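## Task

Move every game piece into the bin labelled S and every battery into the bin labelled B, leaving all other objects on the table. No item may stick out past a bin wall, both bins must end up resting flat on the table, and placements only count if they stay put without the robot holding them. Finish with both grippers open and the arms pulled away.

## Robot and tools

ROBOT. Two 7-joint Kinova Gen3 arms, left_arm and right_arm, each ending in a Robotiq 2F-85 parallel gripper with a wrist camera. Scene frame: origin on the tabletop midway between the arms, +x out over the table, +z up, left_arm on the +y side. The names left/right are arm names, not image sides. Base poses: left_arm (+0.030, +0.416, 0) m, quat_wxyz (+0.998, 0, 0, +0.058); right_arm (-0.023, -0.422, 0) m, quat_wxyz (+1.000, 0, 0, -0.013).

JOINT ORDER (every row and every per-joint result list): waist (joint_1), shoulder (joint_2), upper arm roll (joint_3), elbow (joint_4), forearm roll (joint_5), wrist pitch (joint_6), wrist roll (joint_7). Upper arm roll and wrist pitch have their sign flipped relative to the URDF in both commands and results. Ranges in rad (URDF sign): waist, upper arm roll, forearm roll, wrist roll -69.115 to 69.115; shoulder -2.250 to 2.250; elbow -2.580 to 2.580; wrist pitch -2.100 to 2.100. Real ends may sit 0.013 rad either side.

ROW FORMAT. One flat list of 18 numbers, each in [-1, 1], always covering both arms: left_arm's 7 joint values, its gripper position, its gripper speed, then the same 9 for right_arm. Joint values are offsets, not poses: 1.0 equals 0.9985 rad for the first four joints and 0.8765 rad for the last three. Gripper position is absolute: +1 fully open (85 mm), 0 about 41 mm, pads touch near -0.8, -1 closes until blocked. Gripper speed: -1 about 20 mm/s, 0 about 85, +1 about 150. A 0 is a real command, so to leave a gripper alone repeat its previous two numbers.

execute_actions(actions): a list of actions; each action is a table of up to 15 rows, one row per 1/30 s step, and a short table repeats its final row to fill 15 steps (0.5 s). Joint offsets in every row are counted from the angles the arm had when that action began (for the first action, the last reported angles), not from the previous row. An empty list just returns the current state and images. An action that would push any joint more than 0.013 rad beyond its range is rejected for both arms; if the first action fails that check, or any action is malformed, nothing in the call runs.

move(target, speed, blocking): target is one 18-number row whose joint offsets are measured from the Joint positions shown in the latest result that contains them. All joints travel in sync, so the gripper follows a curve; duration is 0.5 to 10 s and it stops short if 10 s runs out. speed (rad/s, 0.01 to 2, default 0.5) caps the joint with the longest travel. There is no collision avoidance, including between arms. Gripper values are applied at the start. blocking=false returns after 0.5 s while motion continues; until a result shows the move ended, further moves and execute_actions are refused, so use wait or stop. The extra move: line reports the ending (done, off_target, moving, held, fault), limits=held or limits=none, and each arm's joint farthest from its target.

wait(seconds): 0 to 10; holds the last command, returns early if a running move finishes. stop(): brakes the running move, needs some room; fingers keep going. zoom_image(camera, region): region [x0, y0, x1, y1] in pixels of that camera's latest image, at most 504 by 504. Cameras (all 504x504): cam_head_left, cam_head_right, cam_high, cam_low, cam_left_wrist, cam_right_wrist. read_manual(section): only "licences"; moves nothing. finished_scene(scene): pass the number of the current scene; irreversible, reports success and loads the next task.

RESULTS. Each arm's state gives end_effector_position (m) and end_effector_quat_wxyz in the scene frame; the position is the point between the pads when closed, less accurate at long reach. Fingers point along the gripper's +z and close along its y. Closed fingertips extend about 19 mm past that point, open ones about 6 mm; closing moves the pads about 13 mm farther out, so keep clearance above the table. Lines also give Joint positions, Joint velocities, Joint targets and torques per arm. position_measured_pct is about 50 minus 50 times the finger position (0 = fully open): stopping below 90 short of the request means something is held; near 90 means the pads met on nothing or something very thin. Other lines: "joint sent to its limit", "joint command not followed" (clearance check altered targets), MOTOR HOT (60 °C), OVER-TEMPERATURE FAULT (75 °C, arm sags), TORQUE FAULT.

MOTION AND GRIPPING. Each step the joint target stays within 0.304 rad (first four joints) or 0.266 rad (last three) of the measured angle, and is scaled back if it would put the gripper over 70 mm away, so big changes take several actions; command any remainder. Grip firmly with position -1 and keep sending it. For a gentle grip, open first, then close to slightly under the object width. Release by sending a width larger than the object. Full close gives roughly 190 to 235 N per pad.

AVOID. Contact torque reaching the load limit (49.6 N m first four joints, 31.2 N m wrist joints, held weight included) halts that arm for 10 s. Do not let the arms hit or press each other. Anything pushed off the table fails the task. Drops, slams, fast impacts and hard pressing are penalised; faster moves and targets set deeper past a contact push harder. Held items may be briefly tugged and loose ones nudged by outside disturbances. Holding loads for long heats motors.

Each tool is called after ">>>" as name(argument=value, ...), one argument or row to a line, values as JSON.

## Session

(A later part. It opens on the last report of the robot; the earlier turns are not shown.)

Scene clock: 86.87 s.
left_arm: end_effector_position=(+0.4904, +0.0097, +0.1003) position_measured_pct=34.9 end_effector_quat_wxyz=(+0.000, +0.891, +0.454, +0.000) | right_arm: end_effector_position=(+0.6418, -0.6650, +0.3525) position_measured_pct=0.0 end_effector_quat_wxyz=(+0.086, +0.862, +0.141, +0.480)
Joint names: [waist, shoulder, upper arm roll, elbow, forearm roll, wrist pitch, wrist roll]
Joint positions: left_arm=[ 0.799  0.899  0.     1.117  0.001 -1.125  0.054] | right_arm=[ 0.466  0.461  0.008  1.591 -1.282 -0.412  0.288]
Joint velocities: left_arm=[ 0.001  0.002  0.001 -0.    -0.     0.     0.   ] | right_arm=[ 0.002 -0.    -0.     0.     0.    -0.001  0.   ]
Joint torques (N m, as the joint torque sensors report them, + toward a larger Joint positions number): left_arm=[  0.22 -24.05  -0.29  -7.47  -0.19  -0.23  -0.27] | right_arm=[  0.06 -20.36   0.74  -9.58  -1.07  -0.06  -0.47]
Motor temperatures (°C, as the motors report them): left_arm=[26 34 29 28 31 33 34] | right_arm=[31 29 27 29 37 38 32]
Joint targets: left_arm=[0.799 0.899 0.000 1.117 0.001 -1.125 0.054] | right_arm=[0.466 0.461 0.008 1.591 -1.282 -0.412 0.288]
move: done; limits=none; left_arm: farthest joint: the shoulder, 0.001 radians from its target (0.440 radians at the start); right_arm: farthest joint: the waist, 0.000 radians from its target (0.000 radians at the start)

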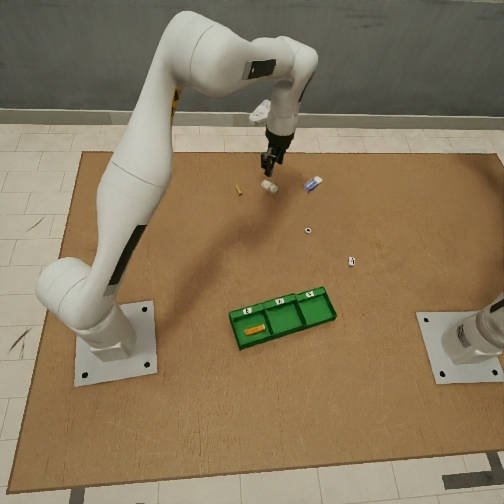

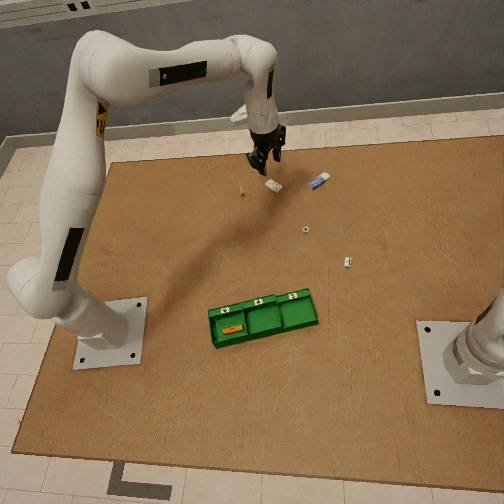

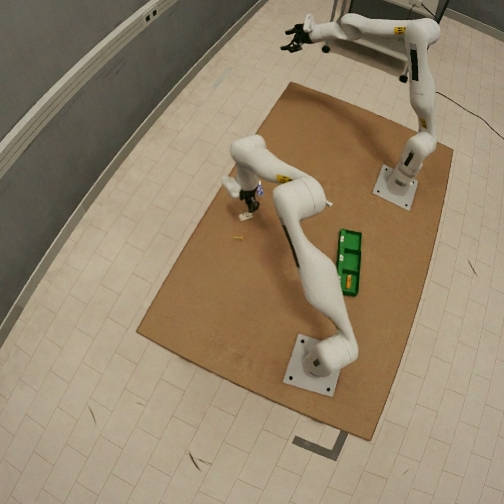

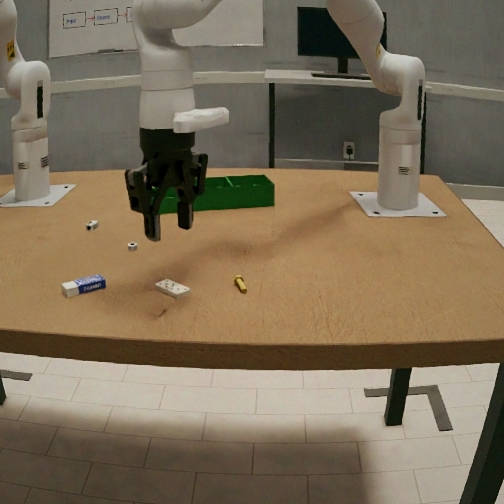

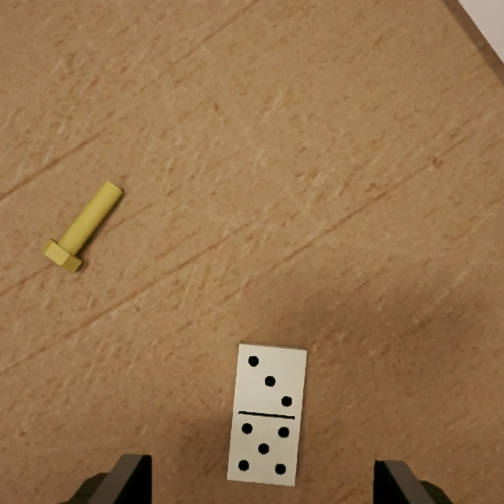

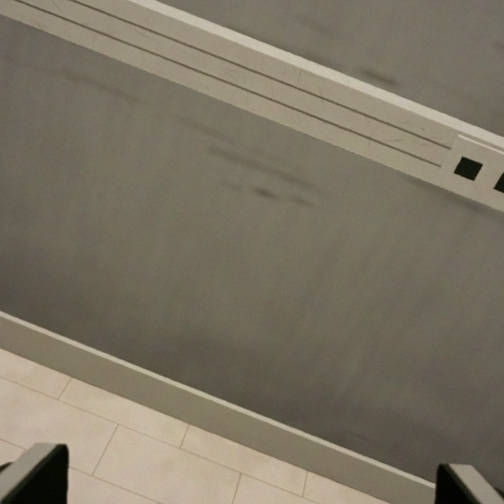

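>>> move(
  target=[0.0055,0.103,0,0.054,0,0.178,-0.096,0.3,0,0,0,0,0,0,0,0,1,0],
  speed=0.3,
)

>>> move(
  target=[0,0,0,0,0,0,0,-1,0,0,0,0,0,0,0,0,1,0],
)

>>> move(
  target=[0,-0.25,0,0,0,-0.28,0,-1,0,0,0,0,0,0,0,0,1,0],
)

Scene clock: 97.53 s.
left_arm: end_effector_position=(+0.4885, +0.0070, +0.0226) position_measured_pct=34.9 end_effector_quat_wxyz=(+0.000, +0.910, +0.414, -0.000) | right_arm: end_effector_position=(+0.6418, -0.6650, +0.3525) position_measured_pct=0.0 end_effector_quat_wxyz=(+0.086, +0.862, +0.141, +0.480)
Joint names: [waist, shoulder, upper arm roll, elbow, forearm roll, wrist pitch, wrist roll]
Joint positions: left_arm=[ 0.804  1.001  0.     1.171  0.001 -0.969 -0.03 ] | right_arm=[ 0.466  0.461  0.008  1.591 -1.282 -0.412  0.288]
Joint velocities: left_arm=[-0.     0.002 -0.001 -0.    -0.001  0.001  0.002] | right_arm=[ 0.002  0.    -0.     0.001 -0.001 -0.001  0.   ]
Joint torques (N m, as the joint torque sensors report them, + toward a larger Joint positions number): left_arm=[  0.29 -24.51  -0.37  -6.85  -0.23  -0.24  -0.3 ] | right_arm=[ -0.02 -20.35   0.65  -9.57  -1.04  -0.06  -0.33]
Motor temperatures (°C, as the motors report them): left_arm=[26 34 29 28 31 33 34] | right_arm=[31 29 27 29 37 38 32]
Joint targets: left_arm=[0.804 1.002 0.000 1.171 0.001 -0.969 -0.030] | right_arm=[0.466 0.461 0.008 1.591 -1.282 -0.412 0.288]
move: done; limits=none; left_arm: farthest joint: the shoulder, 0.001 radians from its target (0.103 radians at the start); right_arm: farthest joint: the waist, 0.000 radians from its target (0.000 radians at the start)

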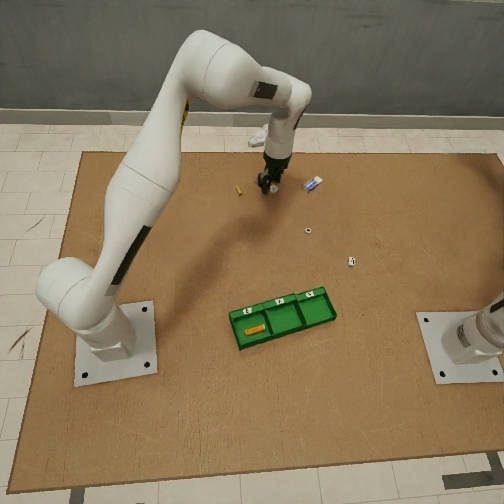

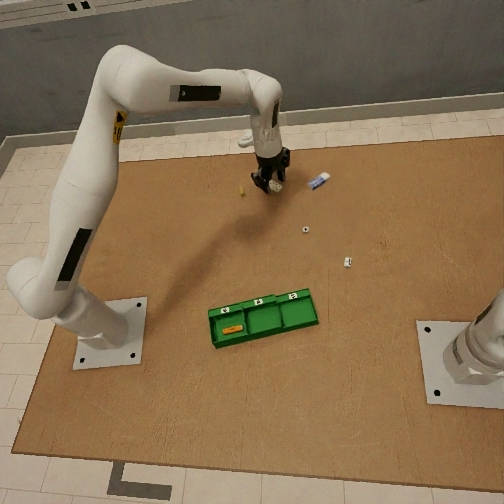

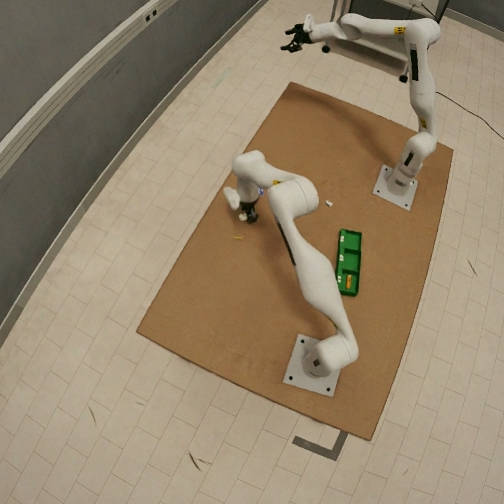

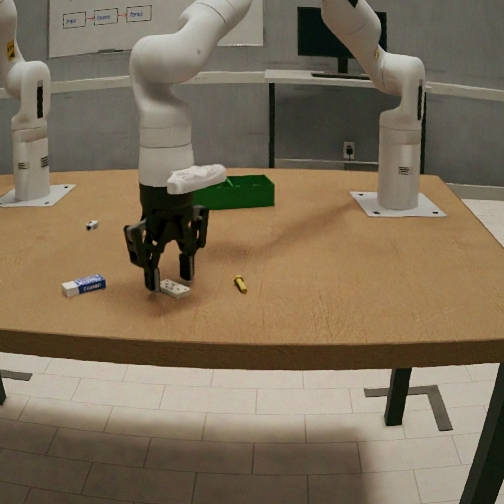

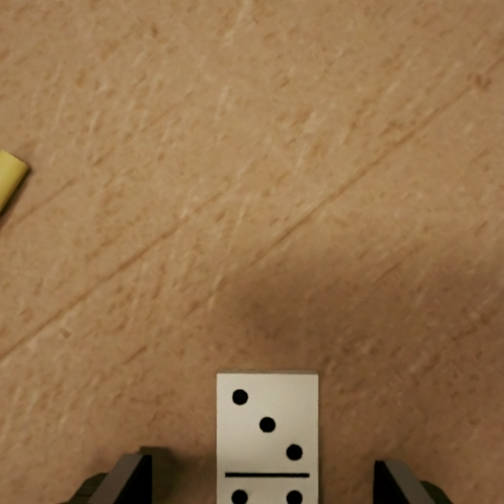

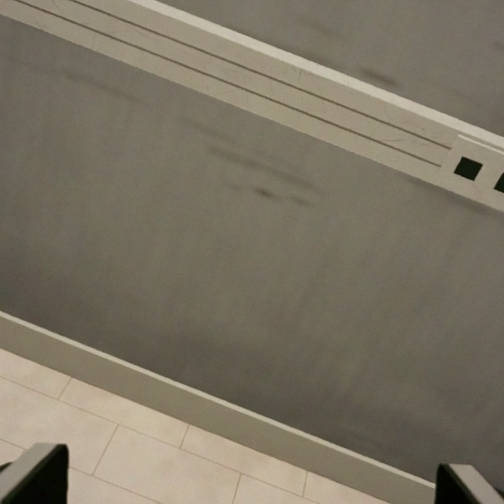

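Scene clock: 98.30 s.
left_arm: end_effector_position=(+0.4887, +0.0068, +0.0233) position_measured_pct=73.8 end_effector_quat_wxyz=(+0.001, +0.910, +0.414, +0.000) | right_arm: end_effector_position=(+0.6418, -0.6650, +0.3525) position_measured_pct=0.0 end_effector_quat_wxyz=(+0.086, +0.862, +0.141, +0.480)
Joint names: [waist, shoulder, upper arm roll, elbow, forearm roll, wrist pitch, wrist roll]
Joint positions: left_arm=[ 0.804  1.     0.     1.17   0.001 -0.97  -0.03 ] | right_arm=[ 0.466  0.461  0.008  1.591 -1.282 -0.412  0.288]
Joint velocities: left_arm=[-0.    -0.    -0.    -0.001 -0.     0.001 -0.001] | right_arm=[ 0.001 -0.001  0.     0.    -0.     0.    -0.   ]
Joint torques (N m, as the joint torque sensors report them, + toward a larger Joint positions number): left_arm=[  0.21 -23.62  -0.32  -6.75  -0.25   0.    -0.28] | right_arm=[  0.13 -20.21   0.85  -9.57  -0.99  -0.05  -0.4 ]
Motor temperatures (°C, as the motors report them): left_arm=[26 34 29 28 31 33 34] | right_arm=[31 29 27 29 37 38 32]
Joint targets: left_arm=[0.804 1.001 0.000 1.171 0.001 -0.969 -0.030] | right_arm=[0.466 0.461 0.008 1.591 -1.282 -0.412 0.288]
move: done; limits=none; left_arm: farthest joint: the shoulder, 0.001 radians from its target (0.000 radians at the start); right_arm: farthest joint: the waist, 0.000 radians from its target (0.000 radians at the start)

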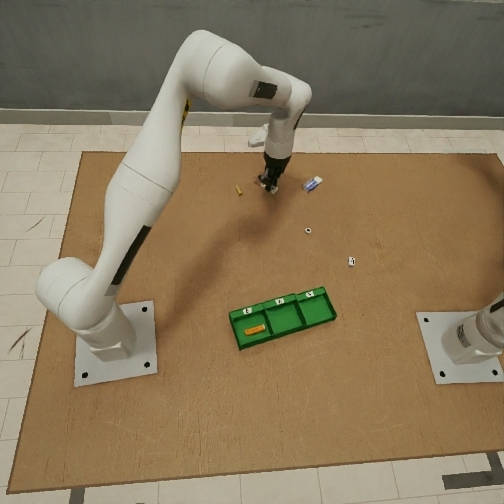

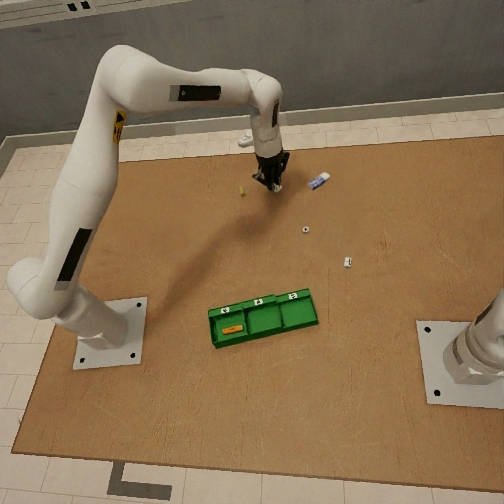

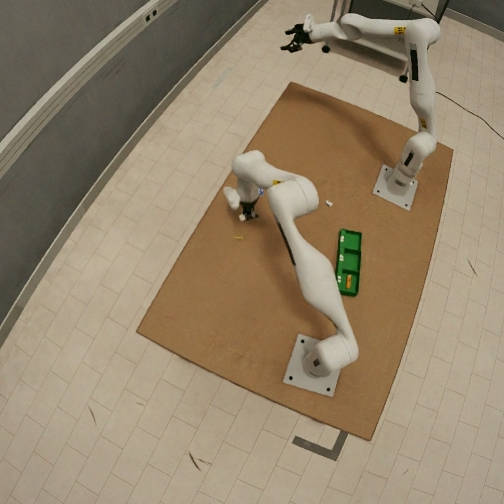

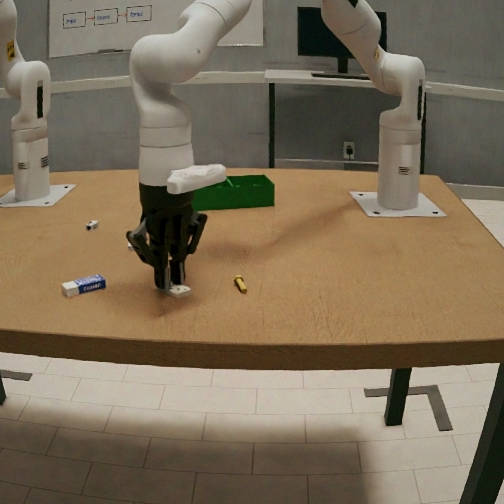

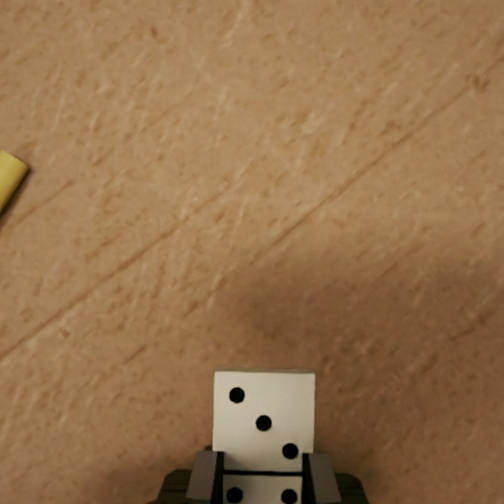

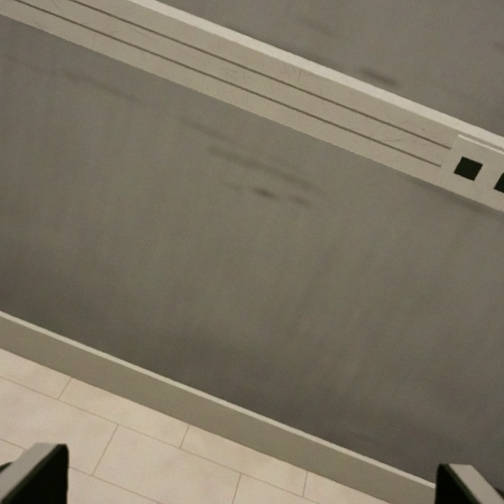

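Scene clock: 99.37 s.
left_arm: end_effector_position=(+0.4655, +0.0258, +0.1732) position_measured_pct=73.8 end_effector_quat_wxyz=(+0.002, +0.910, +0.414, +0.001) | right_arm: end_effector_position=(+0.6418, -0.6650, +0.3525) position_measured_pct=0.0 end_effector_quat_wxyz=(+0.086, +0.862, +0.141, +0.480)
Joint names: [waist, shoulder, upper arm roll, elbow, forearm roll, wrist pitch, wrist roll]
Joint positions: left_arm=[ 0.804  0.751  0.     1.17   0.001 -1.215 -0.03 ] | right_arm=[ 0.466  0.461  0.008  1.591 -1.282 -0.412  0.288]
Joint velocities: left_arm=[-0.    -0.003  0.001  0.001 -0.    -0.    -0.001] | right_arm=[ 0.    -0.001  0.     0.     0.    -0.    -0.   ]
Joint torques (N m, as the joint torque sensors report them, + toward a larger Joint positions number): left_arm=[  0.11 -22.3   -0.26  -7.88  -0.23  -0.17  -0.2 ] | right_arm=[  0.07 -20.18   0.53  -9.48  -0.99  -0.08  -0.39]
Motor temperatures (°C, as the motors report them): left_arm=[26 34 29 28 31 33 34] | right_arm=[31 29 27 29 37 38 32]
Joint targets: left_arm=[0.804 0.751 0.000 1.170 0.001 -1.215 -0.030] | right_arm=[0.466 0.461 0.008 1.591 -1.282 -0.412 0.288]
move: done; limits=none; left_arm: farthest joint: the shoulder, 0.001 radians from its target (0.250 radians at the start); right_arm: farthest joint: the waist, 0.000 radians from its target (0.000 radians at the start)

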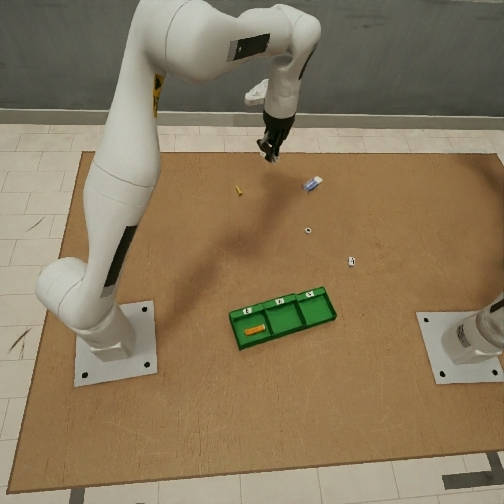

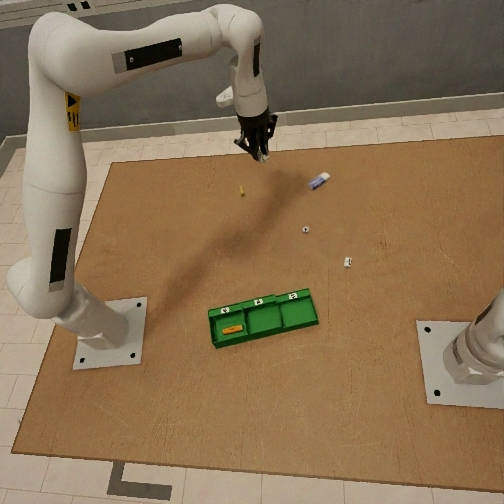

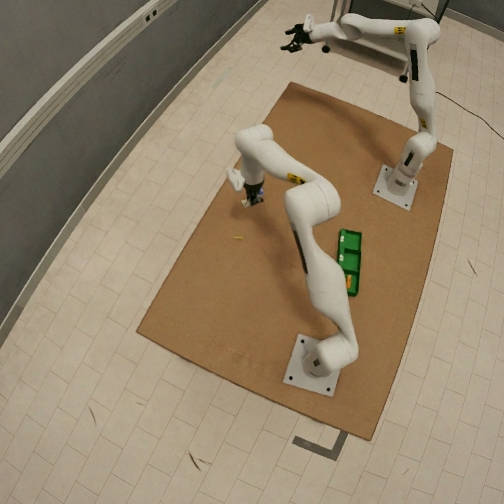

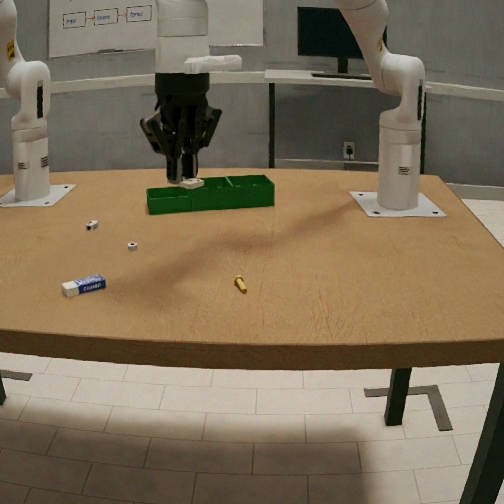

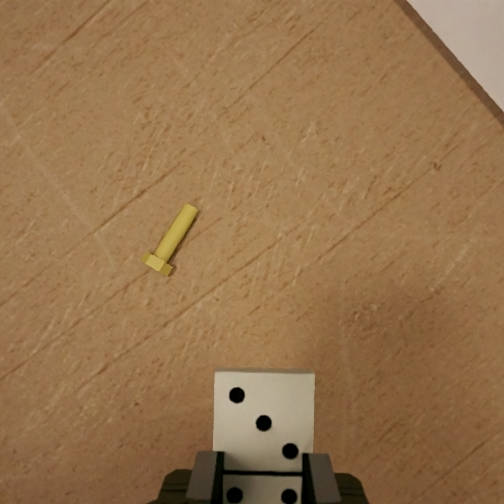

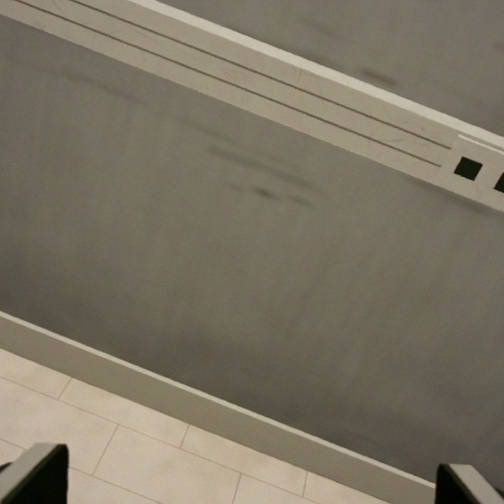

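>>> move(
  target=[0.725,-0.25,0,0.4,0,0.165,1,-1,0,0,0,0,0,0,0,0,1,0],
  speed=1.0,
)

>>> move(
  target=[0,0.109,0,0.073,0,0.208,0.944,-1,0,0,0,0,0,0,0,0,1,0],
  speed=1.0,
)

Scene clock: 110.73 s.
left_arm: end_effector_position=(+0.0813, -0.0601, +0.1917) position_measured_pct=73.8 end_effector_quat_wxyz=(-0.000, +0.876, +0.482, -0.000) | right_arm: end_effector_position=(+0.6418, -0.6650, +0.3525) position_measured_pct=0.0 end_effector_quat_wxyz=(+0.086, +0.862, +0.141, +0.480)
Joint names: [waist, shoulder, upper arm roll, elbow, forearm roll, wrist pitch, wrist roll]
Joint positions: left_arm=[ 1.528  0.501  0.     1.57   0.001 -1.071  0.847] | right_arm=[ 0.466  0.461  0.008  1.591 -1.282 -0.412  0.288]
Joint velocities: left_arm=[ 0.002  0.     0.     0.    -0.     0.     0.   ] | right_arm=[-0.001  0.    -0.     0.001 -0.002 -0.    -0.   ]
Joint torques (N m, as the joint torque sensors report them, + toward a larger Joint positions number): left_arm=[ -0.18 -17.95  -0.03  -7.21  -0.31  -0.23  -0.25] | right_arm=[ -0.02 -20.21   0.74  -9.53  -1.04  -0.12  -0.43]
Motor temperatures (°C, as the motors report them): left_arm=[26 34 29 28 31 33 34] | right_arm=[31 29 27 29 37 38 32]
Joint targets: left_arm=[1.528 0.501 0.000 1.570 0.001 -1.071 0.847] | right_arm=[0.466 0.461 0.008 1.591 -1.282 -0.412 0.288]
move: done; limits=none; left_arm: farthest joint: the waist, 0.000 radians from its target (0.724 radians at the start); right_arm: farthest joint: the waist, 0.000 radians from its target (0.000 radians at the start)

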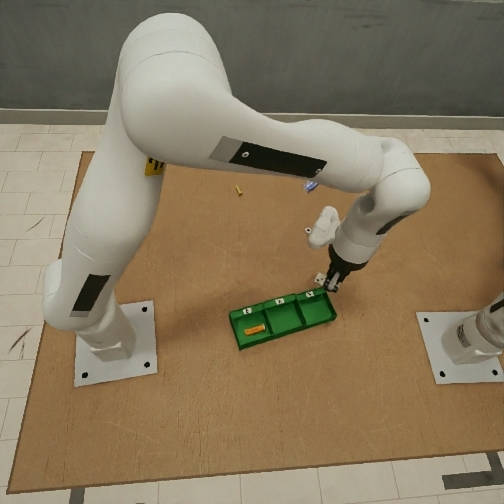

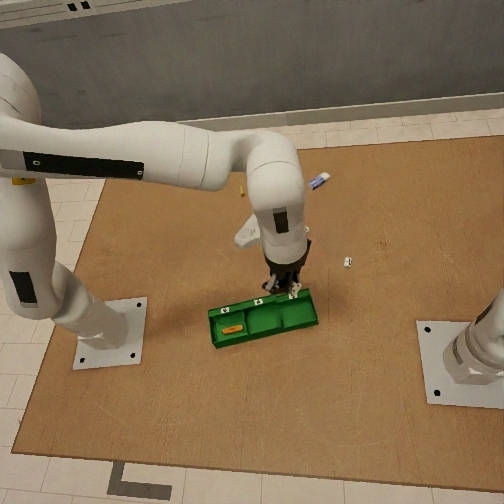

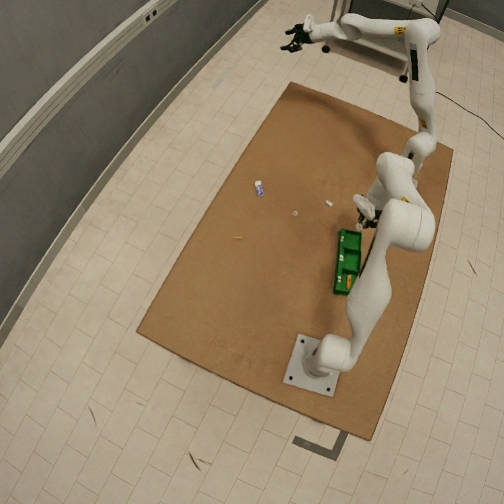

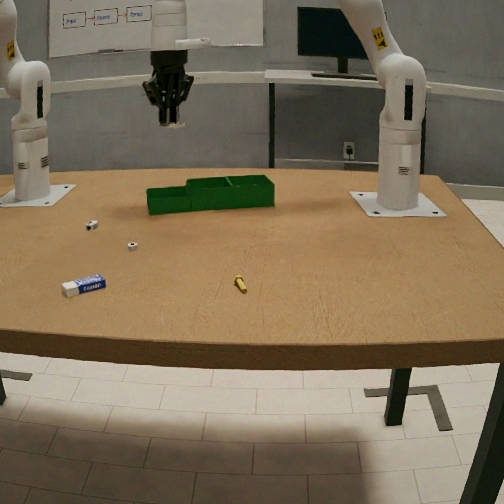

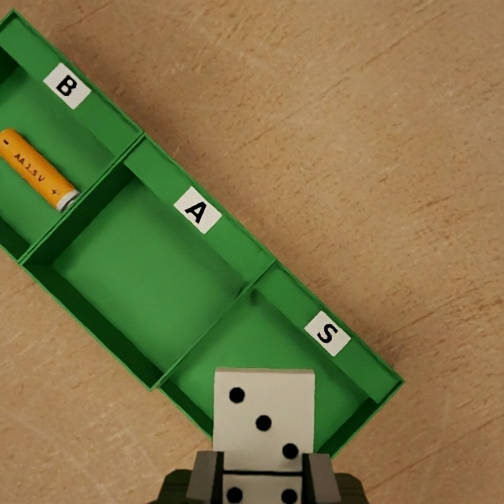

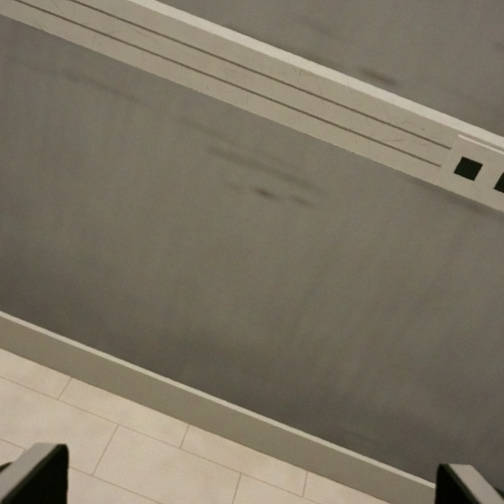

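Scene clock: 112.13 s.
left_arm: end_effector_position=(+0.0825, -0.0673, +0.1202) position_measured_pct=73.8 end_effector_quat_wxyz=(+0.000, +0.608, +0.794, -0.000) | right_arm: end_effector_position=(+0.6418, -0.6650, +0.3525) position_measured_pct=0.0 end_effector_quat_wxyz=(+0.086, +0.862, +0.141, +0.480)
Joint names: [waist, shoulder, upper arm roll, elbow, forearm roll, wrist pitch, wrist roll]
Joint positions: left_arm=[ 1.528  0.61   0.     1.643  0.001 -0.888  1.674] | right_arm=[ 0.466  0.461  0.008  1.591 -1.282 -0.412  0.288]
Joint velocities: left_arm=[-0.001  0.001  0.     0.     0.    -0.001 -0.   ] | right_arm=[-0.001 -0.    -0.     0.     0.002  0.     0.   ]
Joint torques (N m, as the joint torque sensors report them, + toward a larger Joint positions number): left_arm=[  0.26 -18.7   -0.26  -6.43  -0.15  -0.29  -0.24] | right_arm=[ -0.04 -20.27   0.72  -9.67  -1.02  -0.12  -0.44]
Motor temperatures (°C, as the motors report them): left_arm=[26 34 29 28 31 33 34] | right_arm=[31 29 27 29 37 38 32]
Joint targets: left_arm=[1.528 0.610 0.000 1.643 0.001 -0.888 1.674] | right_arm=[0.466 0.461 0.008 1.591 -1.282 -0.412 0.288]
move: done; limits=none; left_arm: farthest joint: the waist, 0.000 radians from its target (0.000 radians at the start); right_arm: farthest joint: the waist, 0.000 radians from its target (0.000 radians at the start)

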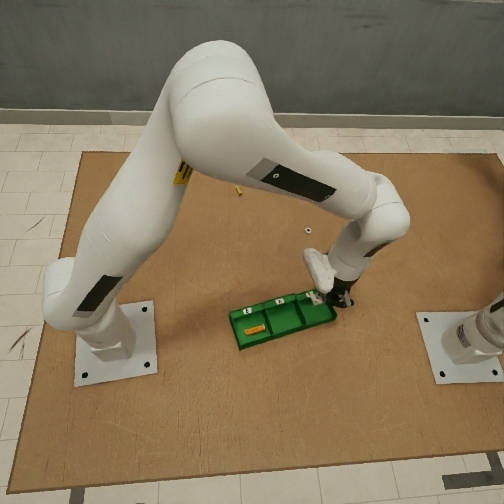

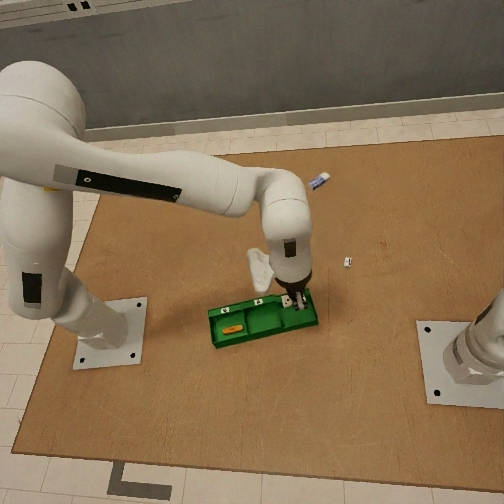

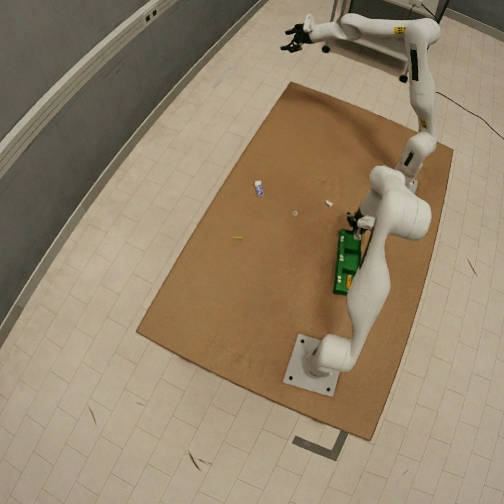

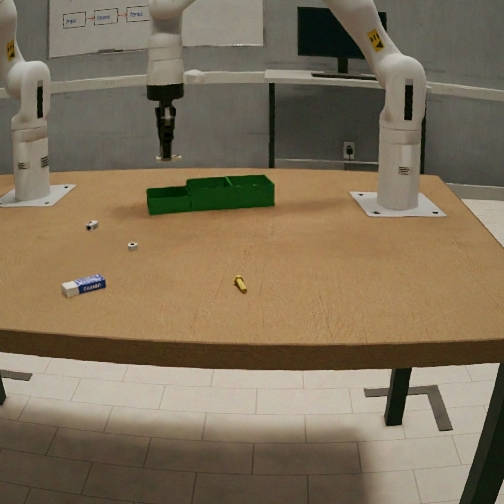

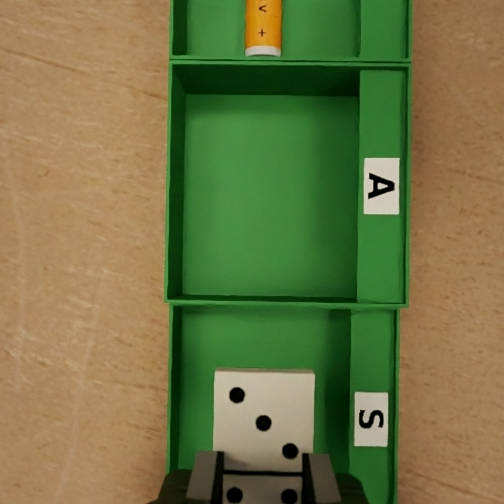

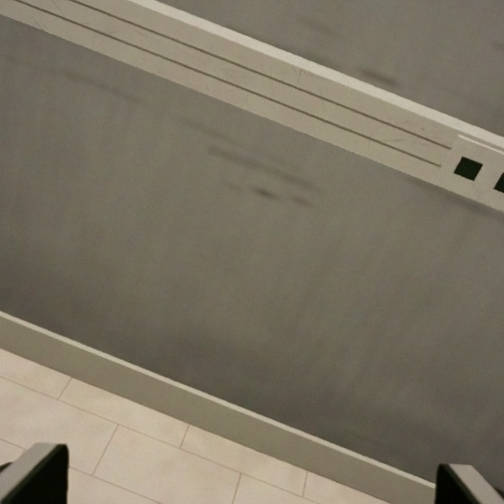

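>>> move(
  target=[0,0.117,0,0.059,0,0.2,0,-1,0,0,0,0,0,0,0,0,1,0],
  speed=0.3,
)

Scene clock: 119.33 s.
left_arm: end_effector_position=(+0.0826, -0.0673, +0.0503) position_measured_pct=73.8 end_effector_quat_wxyz=(+0.000, +0.608, +0.794, -0.000) | right_arm: end_effector_position=(+0.6418, -0.6650, +0.3525) position_measured_pct=0.0 end_effector_quat_wxyz=(+0.086, +0.862, +0.141, +0.480)
Joint names: [waist, shoulder, upper arm roll, elbow, forearm roll, wrist pitch, wrist roll]
Joint positions: left_arm=[ 1.528  0.727  0.     1.702  0.001 -0.713  1.674] | right_arm=[ 0.466  0.461  0.008  1.591 -1.282 -0.412  0.288]
Joint velocities: left_arm=[ 0.     0.003  0.    -0.     0.001 -0.    -0.001] | right_arm=[-0.     0.001  0.    -0.    -0.002 -0.     0.   ]
Joint torques (N m, as the joint torque sensors report them, + toward a larger Joint positions number): left_arm=[  0.12 -19.49  -0.32  -5.42  -0.19  -0.21  -0.23] | right_arm=[  0.17 -20.33   0.6   -9.52  -1.04  -0.14  -0.31]
Motor temperatures (°C, as the motors report them): left_arm=[26 34 29 28 31 33 34] | right_arm=[31 29 27 29 37 38 32]
Joint targets: left_arm=[1.528 0.727 0.000 1.702 0.001 -0.713 1.674] | right_arm=[0.466 0.461 0.008 1.591 -1.282 -0.412 0.288]
move: done; limits=none; left_arm: farthest joint: the waist, 0.000 radians from its target (0.000 radians at the start); right_arm: farthest joint: the waist, 0.000 radians from its target (0.000 radians at the start)

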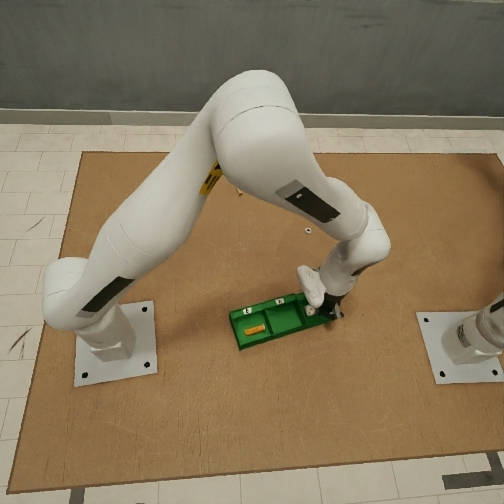

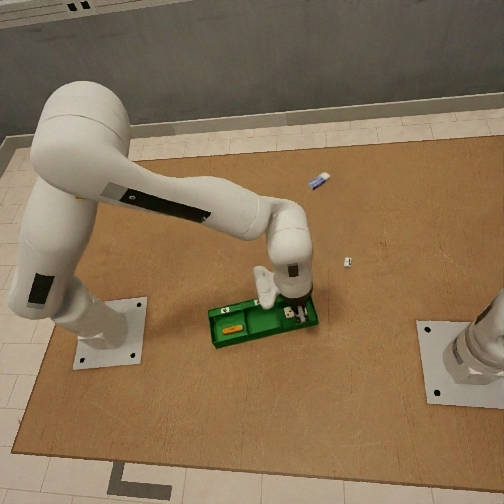

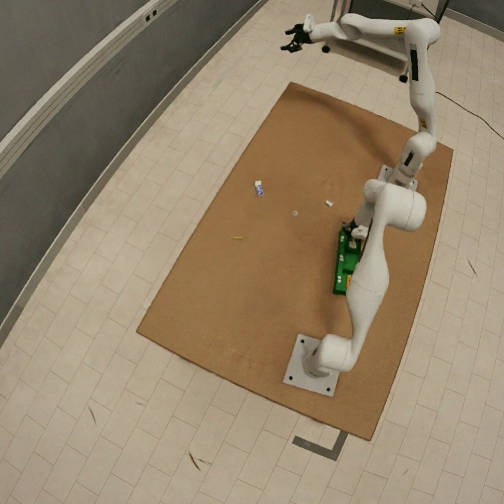

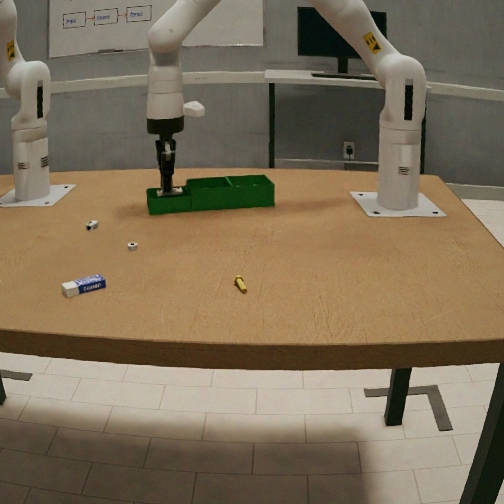

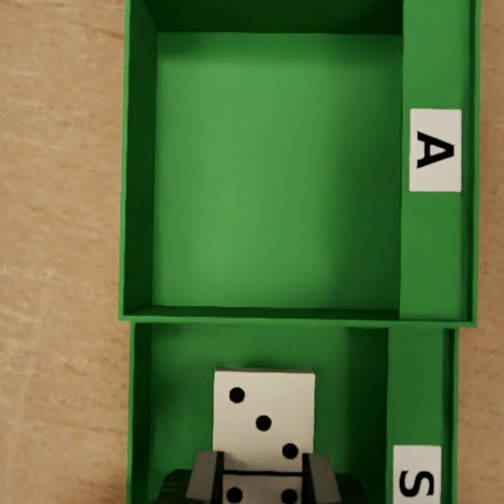

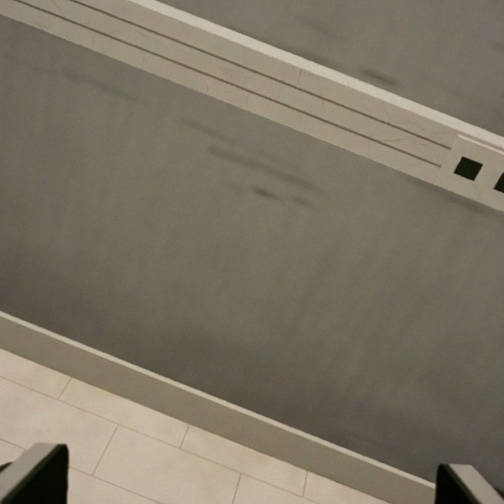

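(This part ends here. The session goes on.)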